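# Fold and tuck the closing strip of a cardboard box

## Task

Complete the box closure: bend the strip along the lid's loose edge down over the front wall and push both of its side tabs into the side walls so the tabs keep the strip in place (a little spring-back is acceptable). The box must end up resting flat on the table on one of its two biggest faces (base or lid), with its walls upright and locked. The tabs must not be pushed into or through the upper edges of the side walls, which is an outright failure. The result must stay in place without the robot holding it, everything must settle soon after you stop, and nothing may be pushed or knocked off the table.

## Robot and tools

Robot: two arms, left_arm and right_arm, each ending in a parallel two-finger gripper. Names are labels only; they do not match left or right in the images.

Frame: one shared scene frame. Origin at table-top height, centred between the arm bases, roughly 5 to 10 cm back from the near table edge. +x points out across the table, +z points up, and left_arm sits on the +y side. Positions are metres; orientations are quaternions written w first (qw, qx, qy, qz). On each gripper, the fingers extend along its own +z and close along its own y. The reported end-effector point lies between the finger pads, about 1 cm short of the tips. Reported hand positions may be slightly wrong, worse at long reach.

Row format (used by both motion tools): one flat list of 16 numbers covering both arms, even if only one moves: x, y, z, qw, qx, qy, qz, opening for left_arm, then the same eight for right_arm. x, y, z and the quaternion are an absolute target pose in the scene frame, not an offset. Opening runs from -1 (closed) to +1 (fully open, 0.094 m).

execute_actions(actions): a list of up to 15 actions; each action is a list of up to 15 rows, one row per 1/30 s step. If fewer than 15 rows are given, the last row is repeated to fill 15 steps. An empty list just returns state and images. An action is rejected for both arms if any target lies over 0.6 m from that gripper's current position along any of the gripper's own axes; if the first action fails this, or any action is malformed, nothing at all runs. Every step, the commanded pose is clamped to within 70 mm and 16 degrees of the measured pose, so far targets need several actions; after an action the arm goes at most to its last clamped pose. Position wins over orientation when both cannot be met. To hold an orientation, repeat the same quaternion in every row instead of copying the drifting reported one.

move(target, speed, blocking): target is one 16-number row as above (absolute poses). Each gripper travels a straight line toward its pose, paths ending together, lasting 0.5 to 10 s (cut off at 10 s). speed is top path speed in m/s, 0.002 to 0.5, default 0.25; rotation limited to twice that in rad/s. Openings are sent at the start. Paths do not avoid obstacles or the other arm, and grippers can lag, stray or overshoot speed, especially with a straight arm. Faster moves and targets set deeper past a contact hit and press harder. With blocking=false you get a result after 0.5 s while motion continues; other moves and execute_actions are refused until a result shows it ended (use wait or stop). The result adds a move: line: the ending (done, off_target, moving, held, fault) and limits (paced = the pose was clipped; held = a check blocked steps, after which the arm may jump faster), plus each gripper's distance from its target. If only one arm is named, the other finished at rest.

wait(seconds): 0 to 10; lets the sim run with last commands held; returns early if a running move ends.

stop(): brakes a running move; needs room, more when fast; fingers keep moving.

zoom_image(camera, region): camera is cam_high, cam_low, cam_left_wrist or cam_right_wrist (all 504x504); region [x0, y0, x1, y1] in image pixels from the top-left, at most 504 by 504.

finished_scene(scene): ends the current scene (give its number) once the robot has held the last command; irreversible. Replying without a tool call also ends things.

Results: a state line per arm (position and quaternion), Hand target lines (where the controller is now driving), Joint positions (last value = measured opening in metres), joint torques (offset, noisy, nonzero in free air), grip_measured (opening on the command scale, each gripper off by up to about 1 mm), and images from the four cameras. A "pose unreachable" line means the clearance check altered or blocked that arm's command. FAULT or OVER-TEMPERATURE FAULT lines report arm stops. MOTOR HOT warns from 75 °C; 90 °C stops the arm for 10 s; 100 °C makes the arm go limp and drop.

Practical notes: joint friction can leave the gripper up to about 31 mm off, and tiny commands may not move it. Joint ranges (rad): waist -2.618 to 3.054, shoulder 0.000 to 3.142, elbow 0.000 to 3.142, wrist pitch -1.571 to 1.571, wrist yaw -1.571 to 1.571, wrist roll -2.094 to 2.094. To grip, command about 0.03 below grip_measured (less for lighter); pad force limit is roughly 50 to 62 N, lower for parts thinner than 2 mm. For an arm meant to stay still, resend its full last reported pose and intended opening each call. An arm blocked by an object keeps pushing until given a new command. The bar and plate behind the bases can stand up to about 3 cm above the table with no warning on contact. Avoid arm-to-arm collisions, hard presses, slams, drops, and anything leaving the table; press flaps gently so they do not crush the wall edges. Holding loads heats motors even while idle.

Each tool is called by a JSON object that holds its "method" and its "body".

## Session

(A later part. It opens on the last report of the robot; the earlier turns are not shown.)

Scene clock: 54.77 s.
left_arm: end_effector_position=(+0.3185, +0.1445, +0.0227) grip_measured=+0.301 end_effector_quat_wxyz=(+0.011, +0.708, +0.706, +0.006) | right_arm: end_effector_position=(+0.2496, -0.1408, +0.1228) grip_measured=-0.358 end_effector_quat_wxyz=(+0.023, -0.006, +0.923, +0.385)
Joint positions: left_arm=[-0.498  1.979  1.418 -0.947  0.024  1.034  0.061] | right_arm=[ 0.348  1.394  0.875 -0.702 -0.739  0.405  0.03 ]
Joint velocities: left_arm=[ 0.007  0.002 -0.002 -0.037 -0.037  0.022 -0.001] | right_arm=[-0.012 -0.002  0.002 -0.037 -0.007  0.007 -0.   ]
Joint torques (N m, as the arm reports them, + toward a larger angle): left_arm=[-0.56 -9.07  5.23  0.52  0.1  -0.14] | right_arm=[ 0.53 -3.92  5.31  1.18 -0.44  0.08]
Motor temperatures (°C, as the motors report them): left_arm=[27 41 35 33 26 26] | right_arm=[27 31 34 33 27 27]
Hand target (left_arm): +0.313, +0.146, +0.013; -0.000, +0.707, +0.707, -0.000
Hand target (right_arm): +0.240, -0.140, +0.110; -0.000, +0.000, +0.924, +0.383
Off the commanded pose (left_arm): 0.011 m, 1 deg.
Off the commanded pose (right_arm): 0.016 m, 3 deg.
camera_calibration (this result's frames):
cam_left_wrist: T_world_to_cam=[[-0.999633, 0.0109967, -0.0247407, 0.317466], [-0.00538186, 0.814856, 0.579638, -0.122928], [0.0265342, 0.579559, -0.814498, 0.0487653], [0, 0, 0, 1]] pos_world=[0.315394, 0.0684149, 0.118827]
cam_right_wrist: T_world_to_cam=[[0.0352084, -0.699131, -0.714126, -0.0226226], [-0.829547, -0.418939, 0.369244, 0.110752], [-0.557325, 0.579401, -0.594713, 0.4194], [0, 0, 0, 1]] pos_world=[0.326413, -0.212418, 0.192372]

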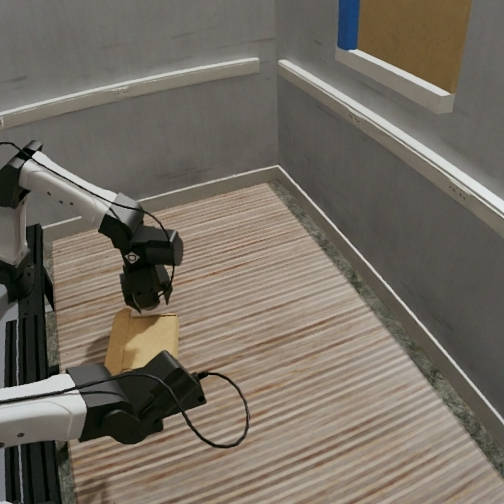

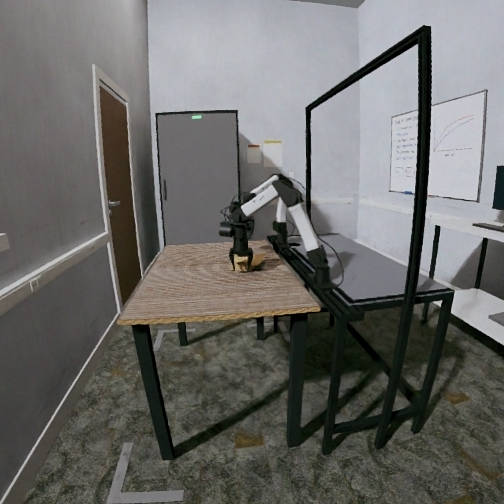

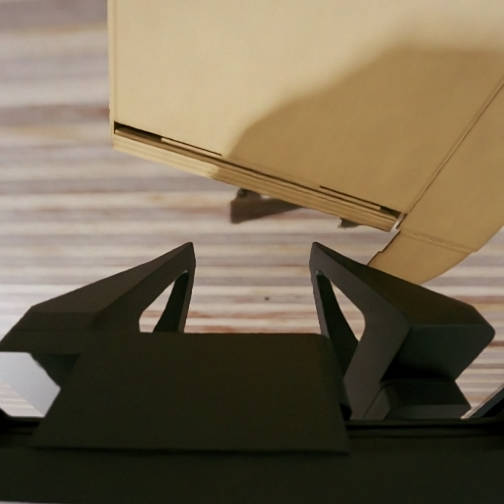

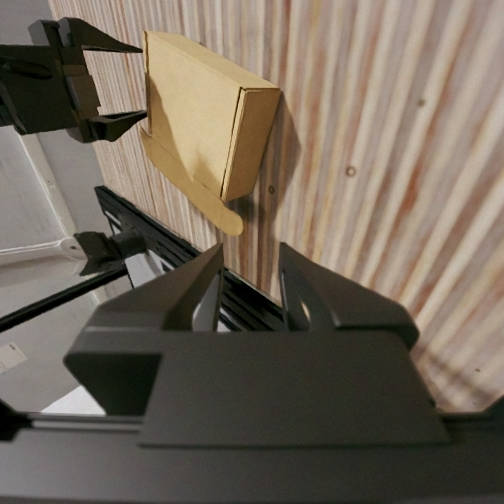

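{"method": "move", "body": {"target": [0.313,0.146,0.085,0,0.707,0.707,0,0.3,0.24,-0.14,0.11,0,0,0.924,0.383,-0.36], "speed": 0.15}}

{"method": "move", "body": {"target": [0.285,0.03,0.075,0,0.707,0.707,0,0.0,0.24,-0.17,0.12,0,0,0.924,0.383,-0.36], "speed": 0.15}}

{"method": "move", "body": {"target": [0.285,0.03,0.032,0,0.707,0.707,0,0.0,0.24,-0.17,0.12,0,0,0.924,0.383,-0.36], "speed": 0.04}}

Scene clock: 63.53 s.
left_arm: end_effector_position=(+0.3157, +0.1443, +0.0757) grip_measured=+0.301 end_effector_quat_wxyz=(-0.003, +0.708, +0.707, +0.003) | right_arm: end_effector_position=(+0.2496, -0.1408, +0.1228) grip_measured=-0.358 end_effector_quat_wxyz=(+0.023, -0.006, +0.923, +0.385)
Joint positions: left_arm=[-0.498  1.944  1.585 -1.178  0.024  1.034  0.061] | right_arm=[ 0.348  1.394  0.875 -0.702 -0.739  0.405  0.03 ]
Joint velocities: left_arm=[ 0.002  0.007 -0.002 -0.051  0.007 -0.095 -0.001] | right_arm=[ 0.002  0.002 -0.007 -0.022  0.022  0.051  0.   ]
Joint torques (N m, as the arm reports them, + toward a larger angle): left_arm=[ -0.11 -11.54   7.51   0.16   0.11  -0.09] | right_arm=[ 0.68 -3.95  5.19  1.2  -0.41  0.05]
Motor temperatures (°C, as the motors report them): left_arm=[27 41 35 33 26 26] | right_arm=[27 31 34 33 27 27]
Hand target (left_arm): +0.314, +0.145, +0.085; +0.000, +0.707, +0.707, +0.000
Hand target (right_arm): +0.240, -0.140, +0.110; -0.000, +0.000, +0.924, +0.383
Off the commanded pose (left_arm): 0.010 m, 0 deg.
Off the commanded pose (right_arm): 0.016 m, 3 deg.
move: off_target (right_arm)
camera_calibration (this result's frames):
cam_left_wrist: T_world_to_cam=[[-0.999947, 0.0103086, -0.000368669, 0.314278], [0.00809512, 0.806383, 0.591338, -0.157412], [0.00639317, 0.591304, -0.806424, 0.0961632], [0, 0, 0, 1]] pos_world=[0.314921, 0.0668328, 0.170748]
cam_right_wrist: T_world_to_cam=[[0.0352084, -0.699131, -0.714126, -0.0226226], [-0.829547, -0.418939, 0.369244, 0.110752], [-0.557325, 0.579401, -0.594713, 0.4194], [0, 0, 0, 1]] pos_world=[0.326413, -0.212418, 0.192372]

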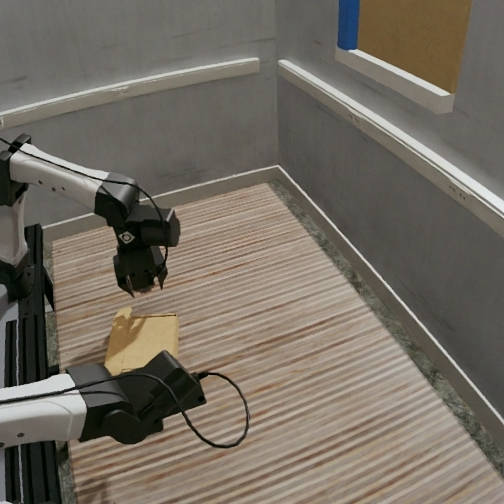

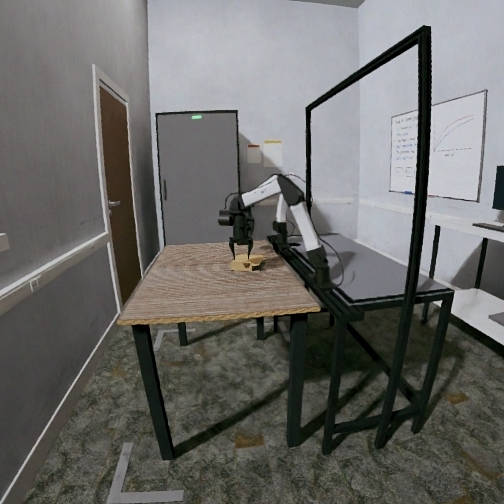

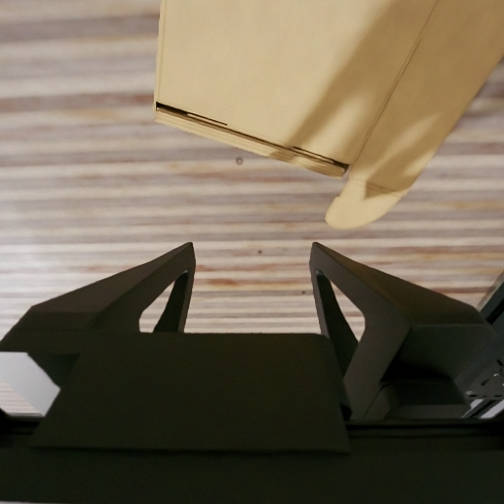

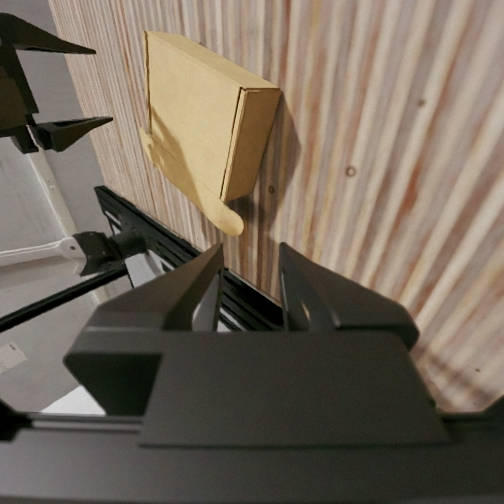

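Scene clock: 64.87 s.
left_arm: end_effector_position=(+0.2861, +0.0260, +0.0770) grip_measured=+0.002 end_effector_quat_wxyz=(+0.011, +0.711, +0.703, -0.003) | right_arm: end_effector_position=(+0.2402, -0.1694, +0.1187) grip_measured=-0.358 end_effector_quat_wxyz=(+0.004, -0.000, +0.925, +0.380)
Joint positions: left_arm=[-0.775  2.124  1.872 -1.251  0.024  0.767  0.047] | right_arm=[ 0.24   1.394  0.875 -0.845 -0.768  0.256  0.03 ]
Joint velocities: left_arm=[ 0.002  0.022  0.002 -0.125  0.022 -0.007 -0.001] | right_arm=[ 0.002 -0.017 -0.002  0.022 -0.022 -0.095 -0.   ]
Joint torques (N m, as the arm reports them, + toward a larger angle): left_arm=[ -0.14 -10.55   7.91   0.23  -0.04  -0.16] | right_arm=[-0.81 -4.42  7.68  0.76 -0.48 -0.09]
Motor temperatures (°C, as the motors report them): left_arm=[27 42 35 33 26 26] | right_arm=[27 31 34 33 27 27]
Hand target (left_arm): +0.287, +0.030, +0.074; -0.001, +0.707, +0.707, +0.001
Hand target (right_arm): +0.240, -0.171, +0.119; +0.001, +0.000, +0.924, +0.382
Off the commanded pose (left_arm): 0.005 m, 1 deg.
Off the commanded pose (right_arm): 0.001 m, 1 deg.
move: done
camera_calibration (this result's frames):
cam_left_wrist: T_world_to_cam=[[-0.999701, 0.0209059, -0.0126467, 0.286531], [0.00999808, 0.822293, 0.568977, -0.0617647], [0.0222943, 0.56868, -0.822256, 0.164536], [0, 0, 0, 1]] pos_world=[0.283395, -0.0487701, 0.174057]
cam_right_wrist: T_world_to_cam=[[0.00974476, -0.707208, -0.706939, -0.0413165], [-0.812307, -0.417888, 0.40685, 0.0840916], [-0.583149, 0.570286, -0.578542, 0.431025], [0, 0, 0, 1]] pos_world=[0.320062, -0.239886, 0.185945]

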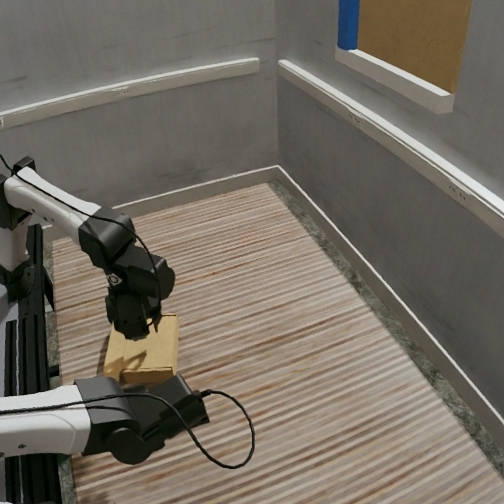

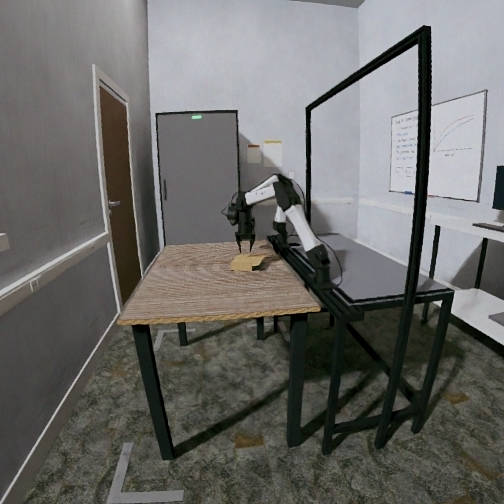

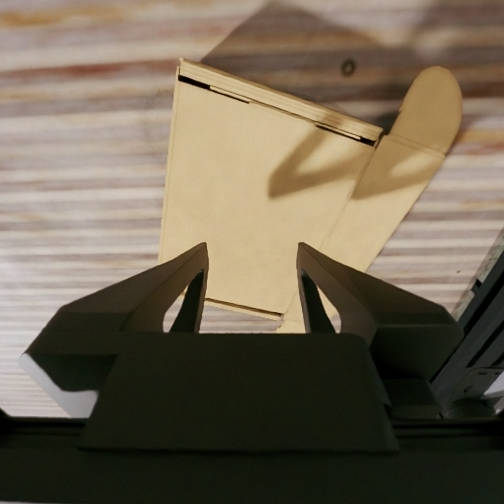

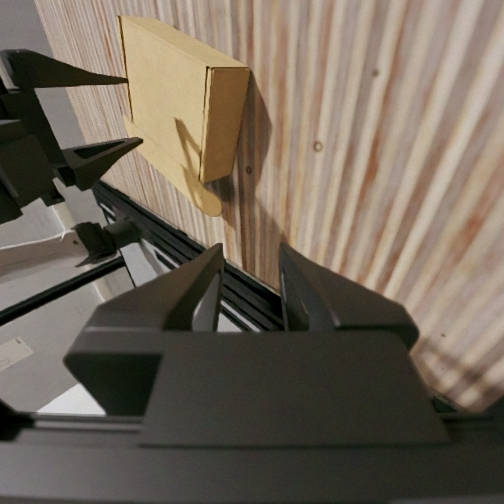

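Scene clock: 66.37 s.
left_arm: end_effector_position=(+0.2855, +0.0276, +0.0454) grip_measured=+0.002 end_effector_quat_wxyz=(+0.012, +0.709, +0.705, -0.003) | right_arm: end_effector_position=(+0.2396, -0.1693, +0.1188) grip_measured=-0.358 end_effector_quat_wxyz=(+0.002, -0.000, +0.925, +0.380)
Joint positions: left_arm=[-0.775  2.131  1.758 -1.128  0.024  0.762  0.047] | right_arm=[ 0.24   1.394  0.875 -0.848 -0.769  0.255  0.03 ]
Joint velocities: left_arm=[-0.017 -0.002 -0.002 -0.037 -0.037 -0.125 -0.001] | right_arm=[ 0.012  0.007  0.002 -0.081 -0.051 -0.022 -0.001]
Joint torques (N m, as the arm reports them, + toward a larger angle): left_arm=[ -0.53 -10.45   5.39   0.6   -0.02  -0.18] | right_arm=[-0.75 -4.36  7.67  0.77 -0.42 -0.06]
Motor temperatures (°C, as the motors report them): left_arm=[27 42 35 33 26 26] | right_arm=[27 31 35 33 27 27]
Hand target (left_arm): +0.284, +0.031, +0.032; -0.000, +0.707, +0.707, +0.000
Hand target (right_arm): +0.240, -0.170, +0.120; +0.000, +0.000, +0.924, +0.383
Off the commanded pose (left_arm): 0.014 m, 1 deg.
Off the commanded pose (right_arm): 0.001 m, 0 deg.
move: off_target (left_arm)
camera_calibration (this result's frames):
cam_left_wrist: T_world_to_cam=[[-0.999786, 0.0155817, -0.0136049, 0.28567], [0.00509696, 0.823, 0.568019, -0.0436426], [0.0200475, 0.567828, -0.822903, 0.138383], [0, 0, 0, 1]] pos_world=[0.283057, -0.0471112, 0.142552]
cam_right_wrist: T_world_to_cam=[[0.00826199, -0.706501, -0.707664, -0.0406311], [-0.811011, -0.418726, 0.40857, 0.0829692], [-0.584973, 0.570547, -0.57644, 0.430917], [0, 0, 0, 1]] pos_world=[0.319699, -0.239823, 0.185746]

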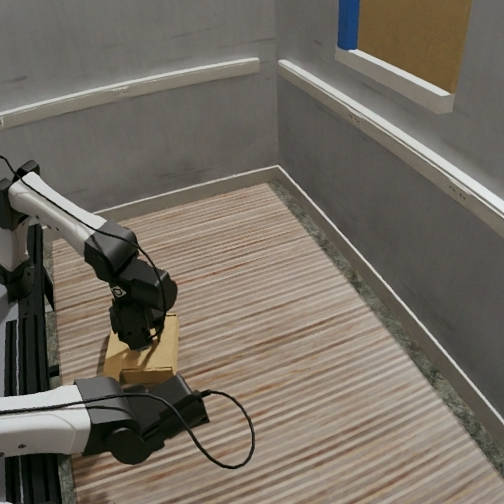

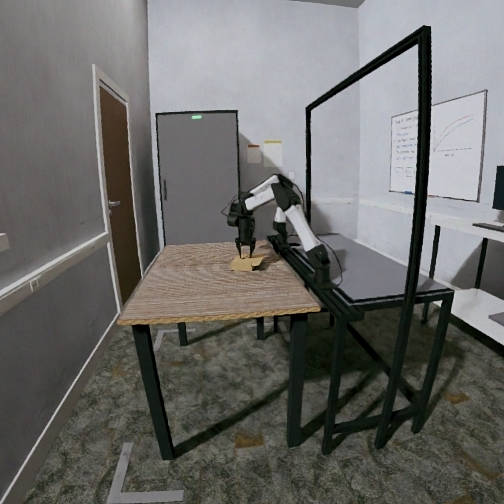

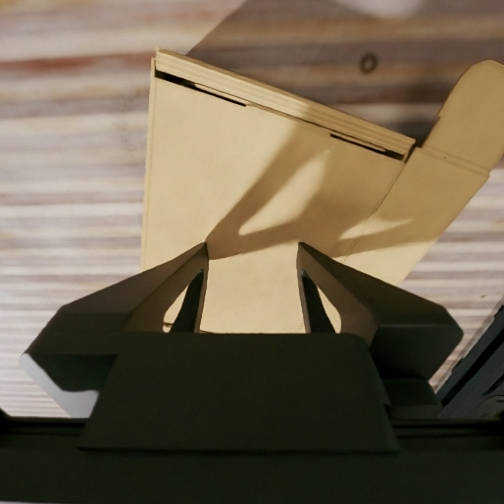

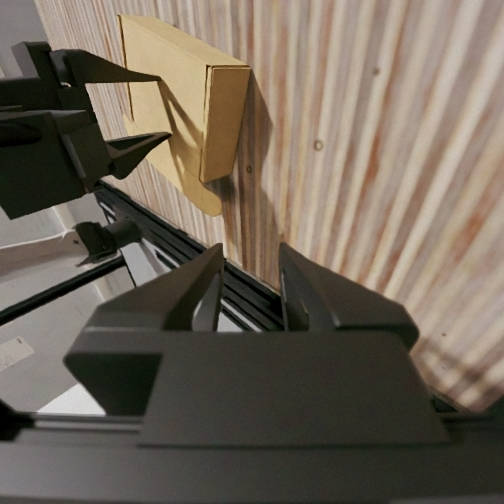

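Touching. Twist + drag.

{"method": "move", "body": {"target": [0.308,0.003,0.030,0,0.574,0.819,0,0.0,0.24,-0.17,0.12,0,0,0.924,0.383,-0.36], "speed": 0.05}}

Scene clock: 72.17 s.
left_arm: end_effector_position=(+0.3092, +0.0025, +0.0442) grip_measured=+0.001 end_effector_quat_wxyz=(+0.016, +0.578, +0.816, -0.006) | right_arm: end_effector_position=(+0.2396, -0.1693, +0.1188) grip_measured=-0.358 end_effector_quat_wxyz=(+0.002, -0.000, +0.925, +0.380)
Joint positions: left_arm=[-0.775  2.273  1.988 -1.207  0.024  0.416  0.047] | right_arm=[ 0.24   1.394  0.875 -0.848 -0.769  0.255  0.03 ]
Joint velocities: left_arm=[ 0.012  0.012 -0.007  0.007 -0.037 -0.095 -0.001] | right_arm=[-0.002 -0.007 -0.012  0.022 -0.022 -0.007 -0.   ]
Joint torques (N m, as the arm reports them, + toward a larger angle): left_arm=[ -0.6  -10.21   7.3    0.5   -0.04  -0.18] | right_arm=[-0.87 -4.58  7.71  0.79 -0.46 -0.09]
Motor temperatures (°C, as the motors report them): left_arm=[27 43 35 33 26 26] | right_arm=[27 31 35 33 27 27]
Hand target (left_arm): +0.308, +0.004, +0.030; +0.000, +0.574, +0.819, +0.000
Hand target (right_arm): +0.240, -0.170, +0.120; +0.000, +0.000, +0.924, +0.383
Off the commanded pose (left_arm): 0.014 m, 2 deg.
Off the commanded pose (right_arm): 0.001 m, 0 deg.
move: off_target (left_arm)
camera_calibration (this result's frames):
cam_left_wrist: T_world_to_cam=[[-0.945923, -0.324241, -0.00988423, 0.293758], [-0.27428, 0.783158, 0.558063, 0.0644969], [-0.173206, 0.530596, -0.82974, 0.211311], [0, 0, 0, 1]] pos_world=[0.332163, -0.0673836, 0.142243]
cam_right_wrist: T_world_to_cam=[[0.00826199, -0.706501, -0.707664, -0.0406311], [-0.811011, -0.418726, 0.40857, 0.0829692], [-0.584973, 0.570547, -0.57644, 0.430917], [0, 0, 0, 1]] pos_world=[0.319699, -0.239823, 0.185746]

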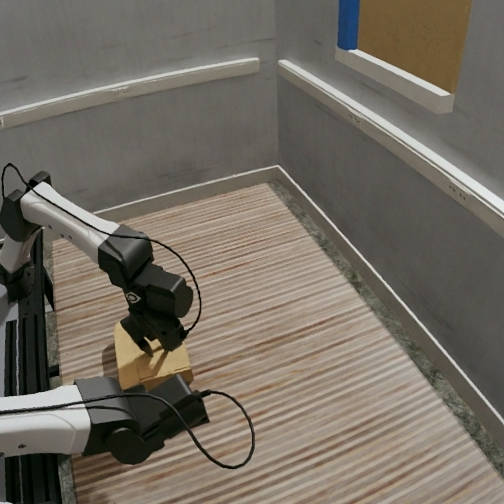

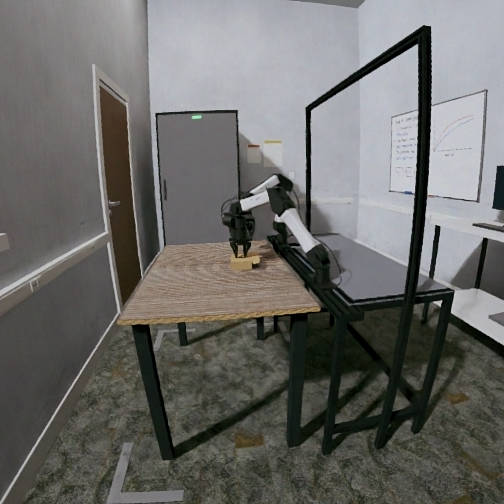

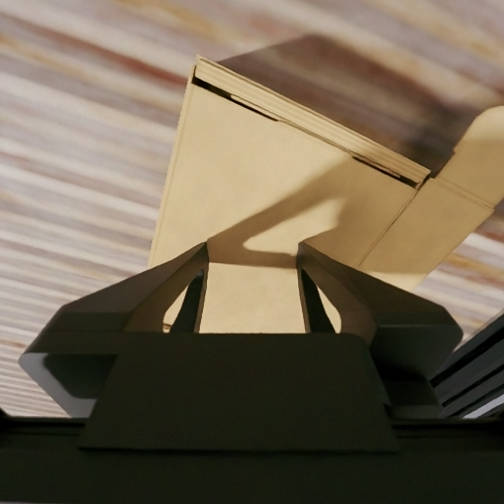

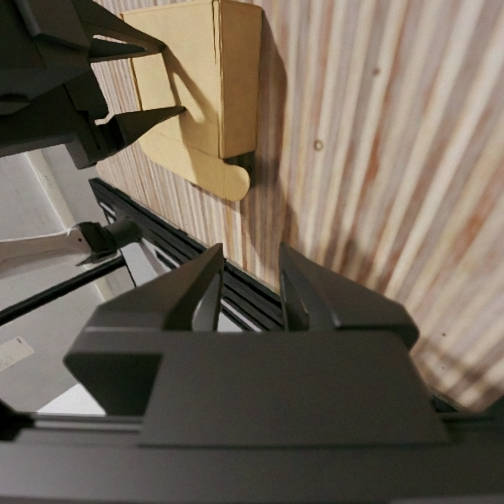

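{"method": "move", "body": {"target": [0.308,-0.005,0.027,0,0.47,0.883,0,0.0,0.24,-0.17,0.12,0,0,0.924,0.383,-0.36], "speed": 0.05}}

{"method": "move", "body": {"target": [0.308,-0.005,0.075,0,0.47,0.883,0,0.0,0.24,-0.17,0.12,0,0,0.924,0.383,-0.36], "speed": 0.08}}

{"method": "move", "body": {"target": [0.30,0.06,0.13,0,0.707,0.707,0,-0.36,0.24,-0.17,0.12,0,0,0.924,0.383,-0.36], "speed": 0.25}}

Scene clock: 80.23 s.
left_arm: end_effector_position=(+0.3114, -0.0052, +0.0440) grip_measured=+0.001 end_effector_quat_wxyz=(+0.019, +0.472, +0.882, -0.010) | right_arm: end_effector_position=(+0.2396, -0.1693, +0.1188) grip_measured=-0.358 end_effector_quat_wxyz=(+0.002, -0.000, +0.925, +0.380)
Joint positions: left_arm=[-0.782  2.298  2.031 -1.216  0.024  0.159  0.047] | right_arm=[ 0.24   1.394  0.875 -0.848 -0.769  0.255  0.03 ]
Joint velocities: left_arm=[ 0.002 -0.012  0.002 -0.081 -0.022  0.037  0.   ] | right_arm=[ 0.017 -0.002  0.002 -0.007 -0.022 -0.154  0.   ]
Joint torques (N m, as the arm reports them, + toward a larger angle): left_arm=[ -1.1  -10.26   7.18   0.53  -0.05  -0.14] | right_arm=[-0.72 -4.56  7.71  0.75 -0.47 -0.07]
Motor temperatures (°C, as the motors report them): left_arm=[27 44 36 33 26 26] | right_arm=[27 31 36 32 27 27]
Hand target (left_arm): +0.308, -0.004, +0.027; +0.001, +0.470, +0.883, +0.000
Hand target (right_arm): +0.240, -0.170, +0.120; +0.000, +0.000, +0.924, +0.383
Off the commanded pose (left_arm): 0.017 m, 2 deg.
Off the commanded pose (right_arm): 0.001 m, 0 deg.
move: off_target (left_arm)
camera_calibration (this result's frames):
cam_left_wrist: T_world_to_cam=[[-0.836766, -0.547556, -0.00219737, 0.257947], [-0.458095, 0.697844, 0.550603, 0.128308], [-0.299952, 0.461732, -0.834765, 0.254949], [0, 0, 0, 1]] pos_world=[0.351091, -0.0660172, 0.142743]
cam_right_wrist: T_world_to_cam=[[0.00826199, -0.706501, -0.707664, -0.0406311], [-0.811011, -0.418726, 0.40857, 0.0829692], [-0.584973, 0.570547, -0.57644, 0.430917], [0, 0, 0, 1]] pos_world=[0.319699, -0.239823, 0.185746]

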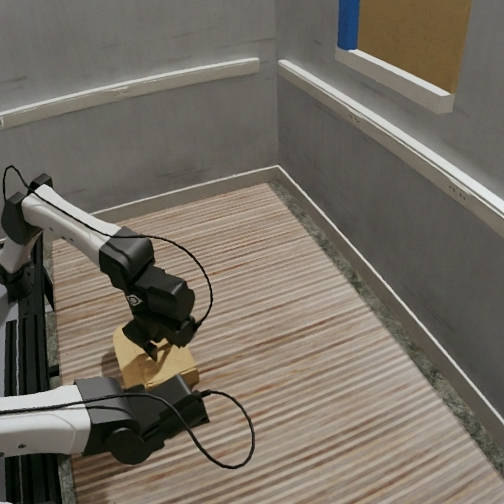

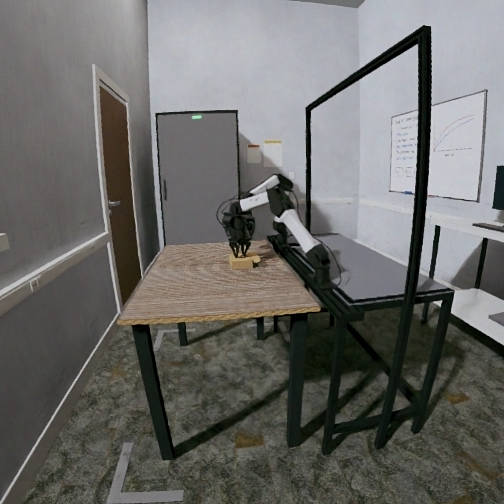

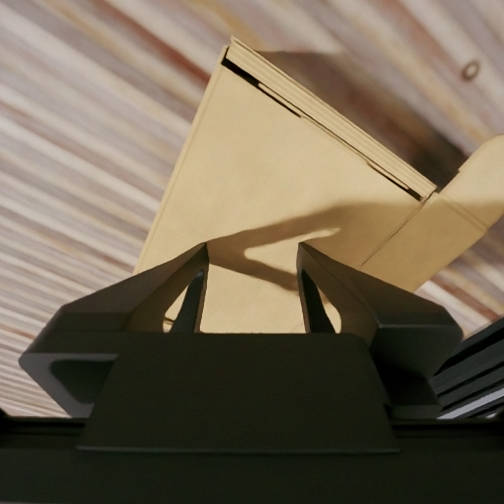

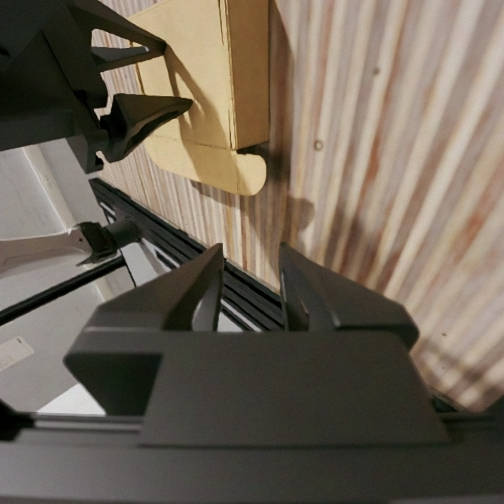

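Scene clock: 81.30 s.
left_arm: end_effector_position=(+0.3119, -0.0066, +0.0773) grip_measured=+0.001 end_effector_quat_wxyz=(+0.010, +0.470, +0.883, -0.007) | right_arm: end_effector_position=(+0.2396, -0.1693, +0.1188) grip_measured=-0.358 end_effector_quat_wxyz=(+0.002, -0.000, +0.925, +0.380)
Joint positions: left_arm=[-0.782  2.33   2.22  -1.391  0.024  0.155  0.047] | right_arm=[ 0.24   1.394  0.875 -0.848 -0.77   0.255  0.03 ]
Joint velocities: left_arm=[ 0.007 -0.007 -0.017 -0.066 -0.022  0.022  0.001] | right_arm=[ 0.007 -0.007  0.007  0.095  0.051 -0.037 -0.001]
Joint torques (N m, as the arm reports them, + toward a larger angle): left_arm=[ -0.95 -12.48   7.86   0.25  -0.06  -0.19] | right_arm=[-0.75 -4.37  7.6   0.74 -0.45 -0.11]
Motor temperatures (°C, as the motors report them): left_arm=[27 44 36 33 26 26] | right_arm=[27 31 36 32 27 27]
Hand target (left_arm): +0.309, -0.006, +0.075; +0.001, +0.470, +0.883, +0.000
Hand target (right_arm): +0.240, -0.170, +0.120; +0.000, +0.000, +0.924, +0.383
Off the commanded pose (left_arm): 0.005 m, 1 deg.
Off the commanded pose (right_arm): 0.001 m, 0 deg.
move: done
camera_calibration (this result's frames):
cam_left_wrist: T_world_to_cam=[[-0.834497, -0.551012, 0.000902733, 0.256661], [-0.454106, 0.68866, 0.565275, 0.108691], [-0.312095, 0.47131, -0.824902, 0.286661], [0, 0, 0, 1]] pos_world=[0.353006, -0.0685342, 0.174795]
cam_right_wrist: T_world_to_cam=[[0.00826293, -0.706239, -0.707925, -0.0404925], [-0.810954, -0.418933, 0.408471, 0.0829195], [-0.585051, 0.570719, -0.576189, 0.430926], [0, 0, 0, 1]] pos_world=[0.319692, -0.239797, 0.185759]

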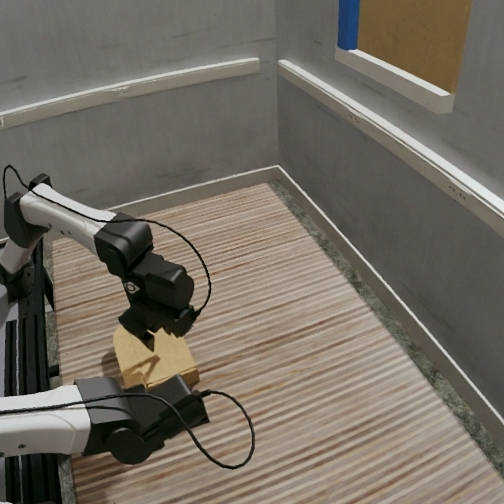

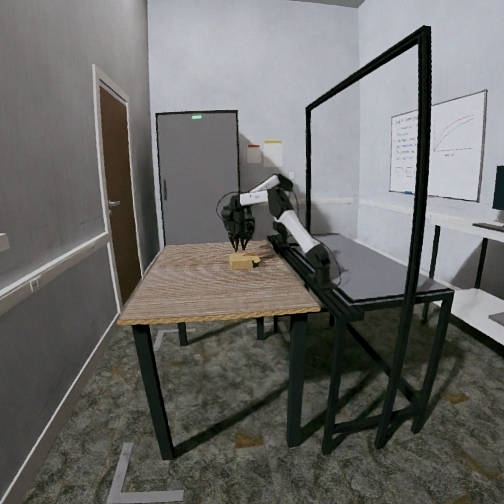

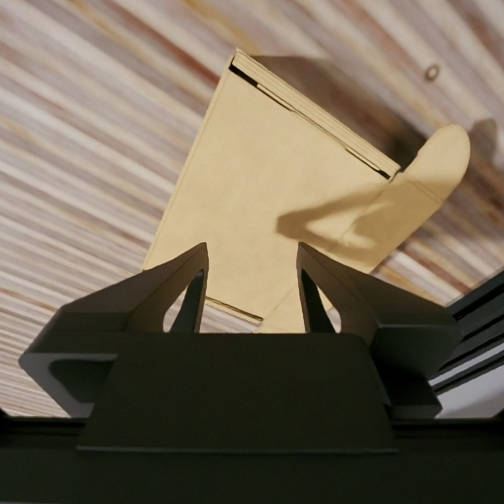

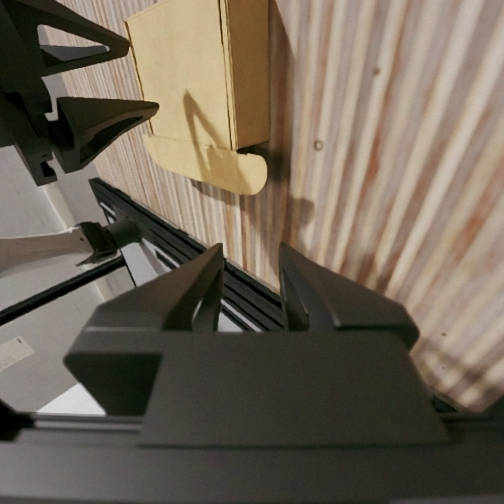

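Scene clock: 83.07 s.
left_arm: end_effector_position=(+0.3042, +0.0495, +0.1249) grip_measured=-0.358 end_effector_quat_wxyz=(+0.008, +0.707, +0.707, -0.001) | right_arm: end_effector_position=(+0.2396, -0.1693, +0.1188) grip_measured=-0.358 end_effector_quat_wxyz=(+0.002, -0.000, +0.925, +0.380)
Joint positions: left_arm=[-0.703  2.122  2.058 -1.446  0.024  0.827  0.03 ] | right_arm=[ 0.24   1.394  0.875 -0.848 -0.77   0.255  0.03 ]
Joint velocities: left_arm=[-0.022 -0.002 -0.012 -0.037  0.022 -0.022 -0.   ] | right_arm=[-0.012  0.002  0.002 -0.007 -0.022 -0.051 -0.001]
Joint torques (N m, as the arm reports them, + toward a larger angle): left_arm=[  0.35 -13.74   5.35   0.21   0.03  -0.01] | right_arm=[-0.7  -4.46  7.85  0.75 -0.45 -0.06]
Motor temperatures (°C, as the motors report them): left_arm=[27 45 36 33 26 26] | right_arm=[27 31 36 32 27 27]
Hand target (left_arm): +0.300, +0.059, +0.131; +0.000, +0.707, +0.707, -0.000
Hand target (right_arm): +0.240, -0.170, +0.120; +0.000, +0.000, +0.924, +0.383
Off the commanded pose (left_arm): 0.012 m, 1 deg.
Off the commanded pose (right_arm): 0.001 m, 0 deg.
move: off_target (left_arm)
camera_calibration (this result's frames):
cam_left_wrist: T_world_to_cam=[[-0.999897, 0.00870893, -0.0114074, 0.305246], [0.000567096, 0.818196, 0.574939, -0.106244], [0.0143406, 0.574874, -0.818116, 0.191764], [0, 0, 0, 1]] pos_world=[0.302525, -0.0259703, 0.221451]
cam_right_wrist: T_world_to_cam=[[0.00826293, -0.706239, -0.707925, -0.0404925], [-0.810954, -0.418933, 0.408471, 0.0829195], [-0.585051, 0.570719, -0.576189, 0.430926], [0, 0, 0, 1]] pos_world=[0.319692, -0.239797, 0.185759]

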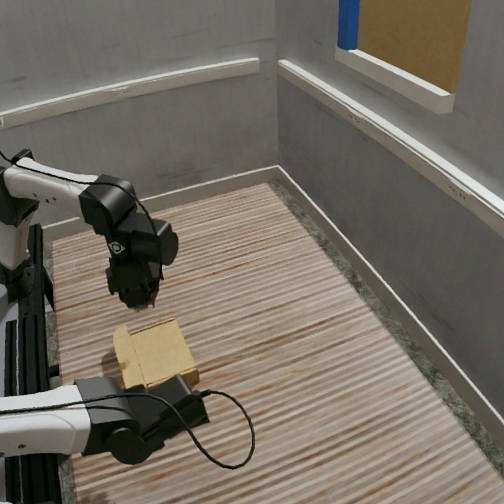

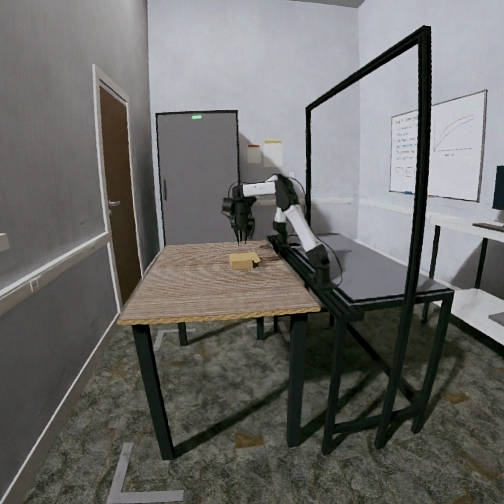

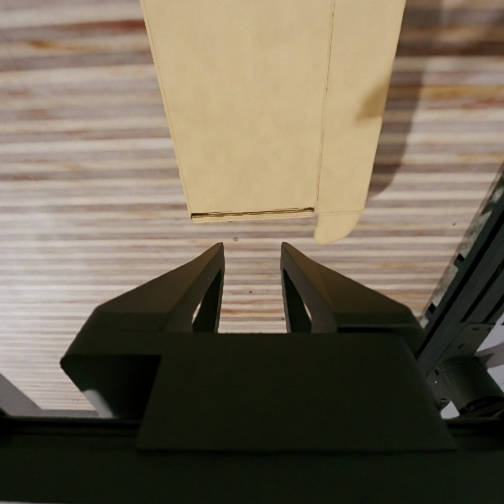

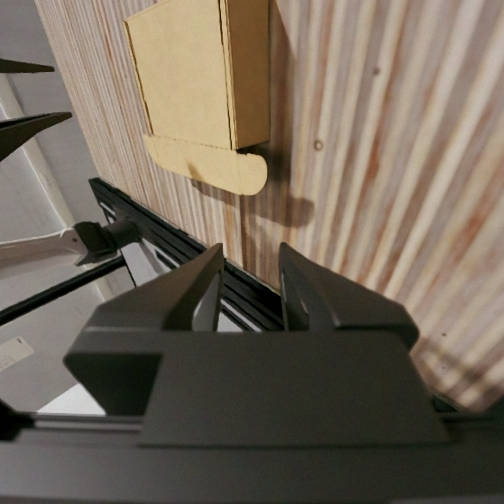

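{"method": "move", "body": {"target": [0.232,0.09,0.065,0,0,0.924,-0.383,-0.36,0.240,-0.108,0.07,0,0,0.924,0.383,-0.36], "speed": 0.3}}

Scene clock: 93.20 s.
left_arm: end_effector_position=(+0.2304, +0.0890, +0.0636) grip_measured=-0.358 end_effector_quat_wxyz=(-0.010, +0.005, +0.926, -0.377) | right_arm: end_effector_position=(+0.2492, -0.1042, +0.0850) grip_measured=-0.358 end_effector_quat_wxyz=(+0.016, -0.008, +0.918, +0.395)
Joint positions: left_arm=[-0.45   1.548  0.808 -0.375  0.707 -0.643  0.03 ] | right_arm=[ 0.474  1.493  0.776 -0.402 -0.715  0.561  0.03 ]
Joint velocities: left_arm=[-0.007  0.007 -0.017  0.051  0.022 -0.066  0.   ] | right_arm=[-0.022 -0.002 -0.007  0.007  0.007 -0.007 -0.001]
Joint torques (N m, as the arm reports them, + toward a larger angle): left_arm=[ 0.11 -8.56  5.45  1.21  0.32 -0.11] | right_arm=[ 0.47 -4.5   5.11  1.32 -0.21  0.09]
Motor temperatures (°C, as the motors report them): left_arm=[27 49 35 33 26 26] | right_arm=[27 31 36 32 27 27]
Hand target (left_arm): +0.229, +0.091, +0.068; -0.003, +0.003, +0.923, -0.384
Hand target (right_arm): +0.240, -0.107, +0.071; -0.001, -0.000, +0.923, +0.384
Off the commanded pose (left_arm): 0.002 m, 1 deg.
Off the commanded pose (right_arm): 0.018 m, 3 deg.
move: off_target (right_arm)
camera_calibration (this result's frames):
cam_left_wrist: T_world_to_cam=[[-0.0101765, -0.716309, 0.697709, 0.0218278], [-0.798016, 0.426266, 0.42599, 0.1251], [-0.602551, -0.552448, -0.575964, 0.347104], [0, 0, 0, 1]] pos_world=[0.309202, 0.154067, 0.131399]
cam_right_wrist: T_world_to_cam=[[0.0332821, -0.682872, -0.729779, -0.0205492], [-0.821947, -0.434107, 0.368719, 0.136365], [-0.56859, 0.587568, -0.575733, 0.377506], [0, 0, 0, 1]] pos_world=[0.327415, -0.176646, 0.152066]

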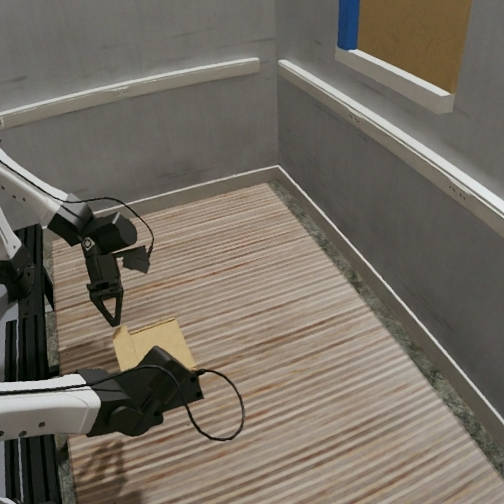

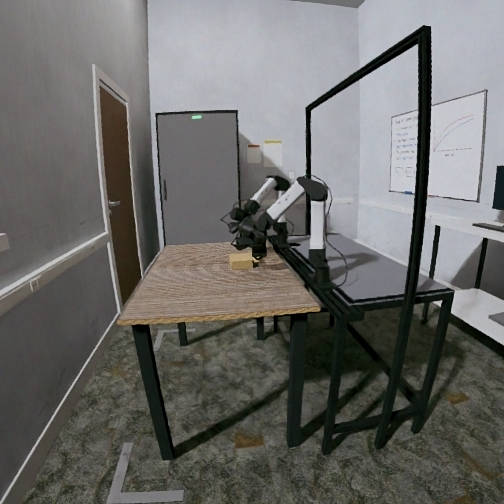

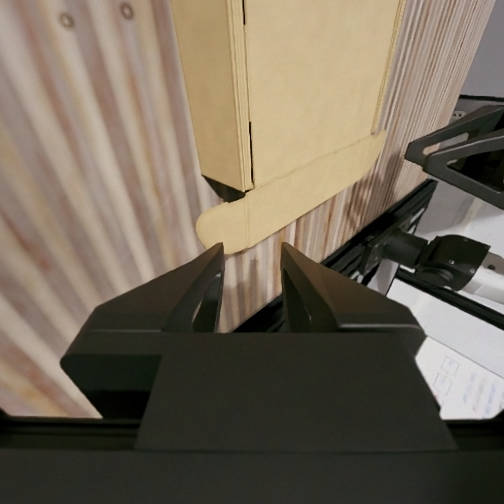

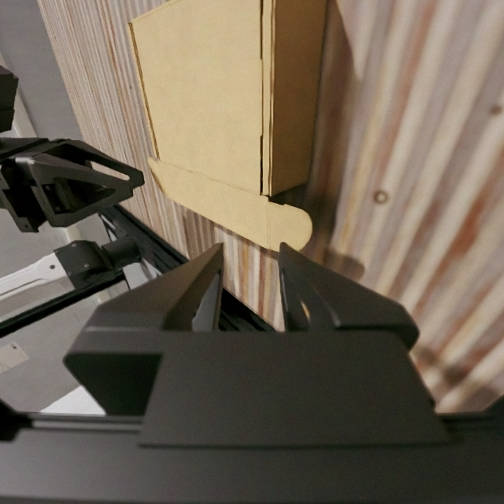

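{"method": "move", "body": {"target": [0.236,0.084,0.042,0,0,0.924,-0.383,-0.36,0.240,-0.102,0.047,0,0,0.924,0.383,-0.36], "speed": 0.03}}

Scene clock: 96.83 s.
left_arm: end_effector_position=(+0.2398, +0.0827, +0.0535) grip_measured=-0.358 end_effector_quat_wxyz=(+0.009, +0.006, +0.921, -0.390) | right_arm: end_effector_position=(+0.2492, -0.0990, +0.0604) grip_measured=-0.358 end_effector_quat_wxyz=(+0.015, -0.007, +0.919, +0.394)
Joint positions: left_arm=[-0.454  1.587  0.776 -0.242  0.707 -0.668  0.03 ] | right_arm=[ 0.493  1.559  0.726 -0.277 -0.705  0.583  0.03 ]
Joint velocities: left_arm=[ 0.007  0.002 -0.002  0.11  -0.037  0.022 -0.001] | right_arm=[-0.007 -0.007 -0.007  0.022 -0.037  0.007 -0.   ]
Joint torques (N m, as the arm reports them, + toward a larger angle): left_arm=[-0.9  -5.21  5.3   1.31  0.18 -0.12] | right_arm=[ 0.56 -4.86  4.84  1.37 -0.23  0.06]
Motor temperatures (°C, as the motors report them): left_arm=[27 48 35 33 26 26] | right_arm=[27 31 36 33 27 27]
Hand target (left_arm): +0.235, +0.085, +0.042; -0.000, +0.000, +0.924, -0.383
Hand target (right_arm): +0.240, -0.102, +0.047; -0.000, -0.000, +0.924, +0.383
Off the commanded pose (left_arm): 0.012 m, 2 deg.
Off the commanded pose (right_arm): 0.017 m, 2 deg.
move: off_target (left_arm, right_arm)
camera_calibration (this result's frames):
cam_left_wrist: T_world_to_cam=[[-0.0277741, -0.696012, 0.717493, 0.0258914], [-0.817413, 0.428965, 0.38448, 0.146254], [-0.575382, -0.57581, -0.580843, 0.339082], [0, 0, 0, 1]] pos_world=[0.315371, 0.15053, 0.122145]
cam_right_wrist: T_world_to_cam=[[0.0312806, -0.68557, -0.727335, -0.0348116], [-0.820602, -0.43307, 0.37291, 0.147135], [-0.570643, 0.585188, -0.576127, 0.360604], [0, 0, 0, 1]] pos_world=[0.327604, -0.171167, 0.127566]

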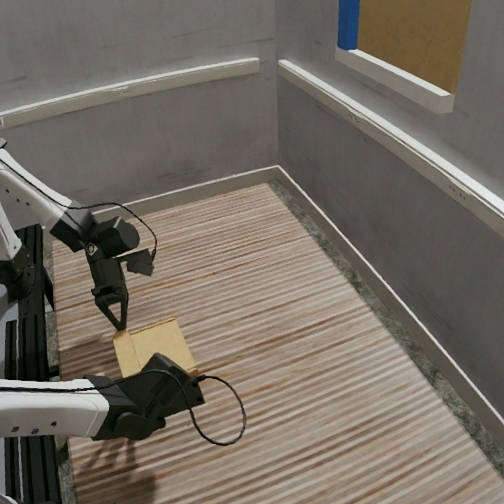

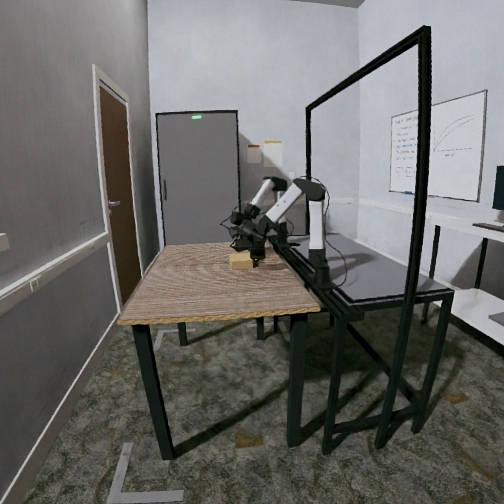

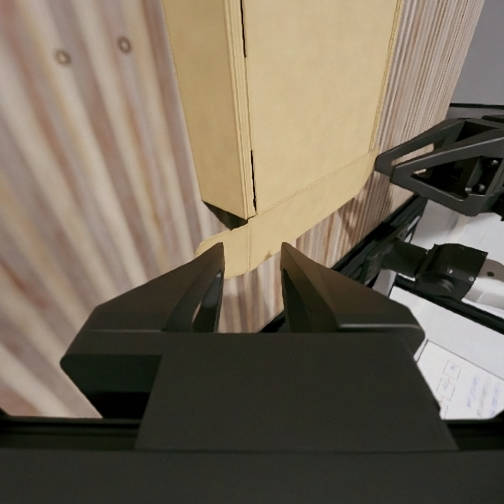

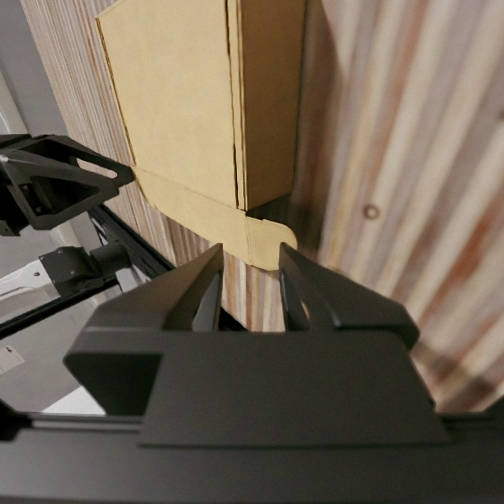

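{"method": "move", "body": {"target": [0.236,0.077,0.034,0,0,0.924,-0.383,-0.36,0.241,-0.090,0.039,0,0,0.924,0.383,-0.36], "speed": 0.015}}

{"method": "zoom_image", "body": {"camera": "cam_left_wrist", "region": [160,150,400,320]}}

{"method": "zoom_image", "body": {"camera": "cam_right_wrist", "region": [100,150,340,320]}}

Scene clock: 102.27 s.
left_arm: end_effector_position=(+0.2421, +0.0741, +0.0487) grip_measured=-0.359 end_effector_quat_wxyz=(+0.012, +0.008, +0.919, -0.394) | right_arm: end_effector_position=(+0.2515, -0.0866, +0.0536) grip_measured=-0.358 end_effector_quat_wxyz=(+0.017, -0.007, +0.919, +0.395)
Joint positions: left_arm=[-0.476  1.616  0.776 -0.186  0.698 -0.695  0.03 ] | right_arm=[ 0.532  1.598  0.726 -0.203 -0.687  0.63   0.03 ]
Joint velocities: left_arm=[ 0.007  0.002 -0.012 -0.007 -0.037 -0.081 -0.001] | right_arm=[-0.022 -0.002  0.002 -0.022  0.051  0.022 -0.   ]
Joint torques (N m, as the arm reports them, + toward a larger angle): left_arm=[-0.97 -5.32  4.81  1.37  0.12 -0.09] | right_arm=[ 0.84 -5.06  4.61  1.43 -0.23  0.07]
Motor temperatures (°C, as the motors report them): left_arm=[27 46 35 34 26 26] | right_arm=[27 31 36 33 27 27]
Hand target (left_arm): +0.235, +0.078, +0.035; -0.000, +0.000, +0.924, -0.382
Hand target (right_arm): +0.241, -0.090, +0.039; -0.000, +0.000, +0.924, +0.383
Off the commanded pose (left_arm): 0.016 m, 2 deg.
Off the commanded pose (right_arm): 0.018 m, 3 deg.
move: off_target (left_arm, right_arm)
camera_calibration (this result's frames):
cam_left_wrist: T_world_to_cam=[[-0.0325933, -0.690755, 0.722354, 0.0240089], [-0.819782, 0.431919, 0.376036, 0.154434], [-0.571747, -0.579917, -0.580346, 0.332135], [0, 0, 0, 1]] pos_world=[0.317282, 0.142492, 0.117338]
cam_right_wrist: T_world_to_cam=[[0.0331939, -0.683944, -0.728779, -0.0316179], [-0.822739, -0.4327, 0.368607, 0.15776], [-0.567449, 0.587359, -0.577071, 0.350127], [0, 0, 0, 1]] pos_world=[0.329524, -0.159013, 0.120854]

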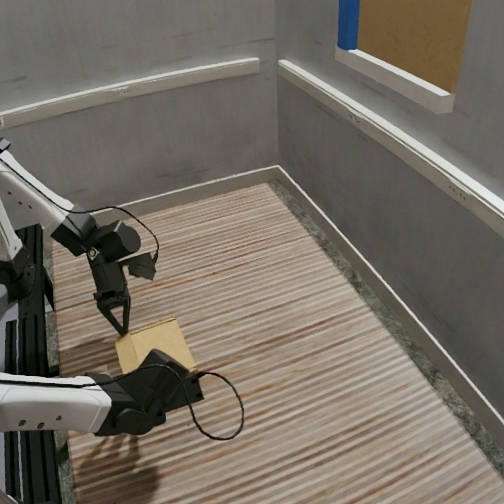

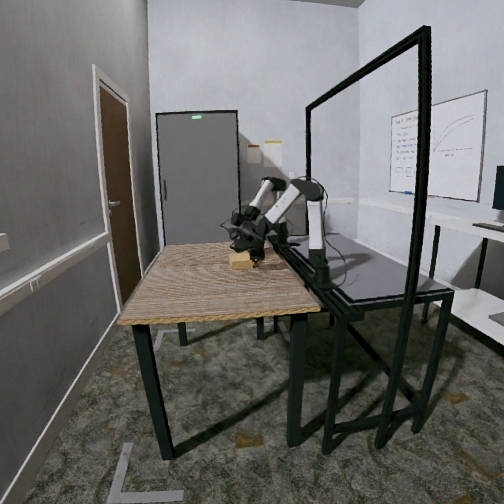

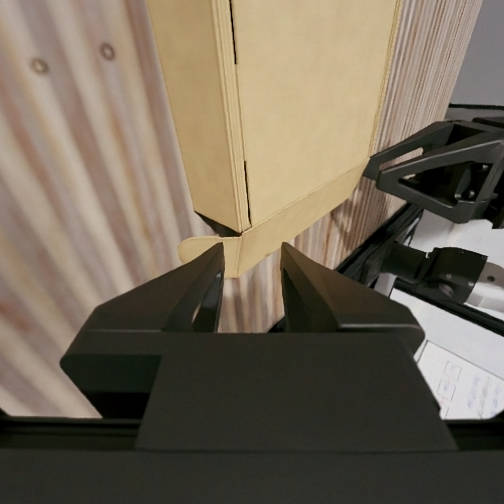

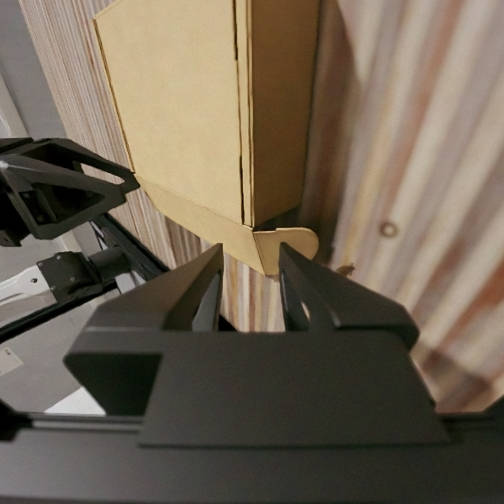

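Region (160, 150, 400, 320) of cam_left_wrist's 504x504 image, scaled by 2.100, with more detail than that image has; it fills the top 357 rows of this view, and the rest is white.

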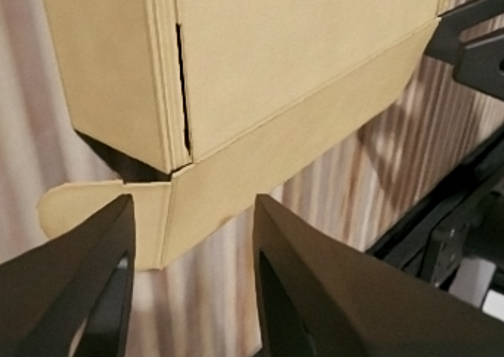

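Region (100, 150, 340, 320) of cam_right_wrist's 504x504 image, scaled by 2.100, with more detail than that image has; it fills the top 357 rows of this view, and the rest is white.

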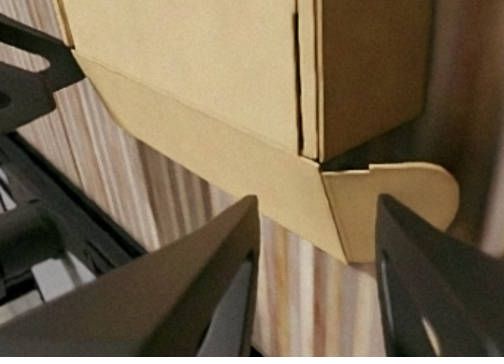

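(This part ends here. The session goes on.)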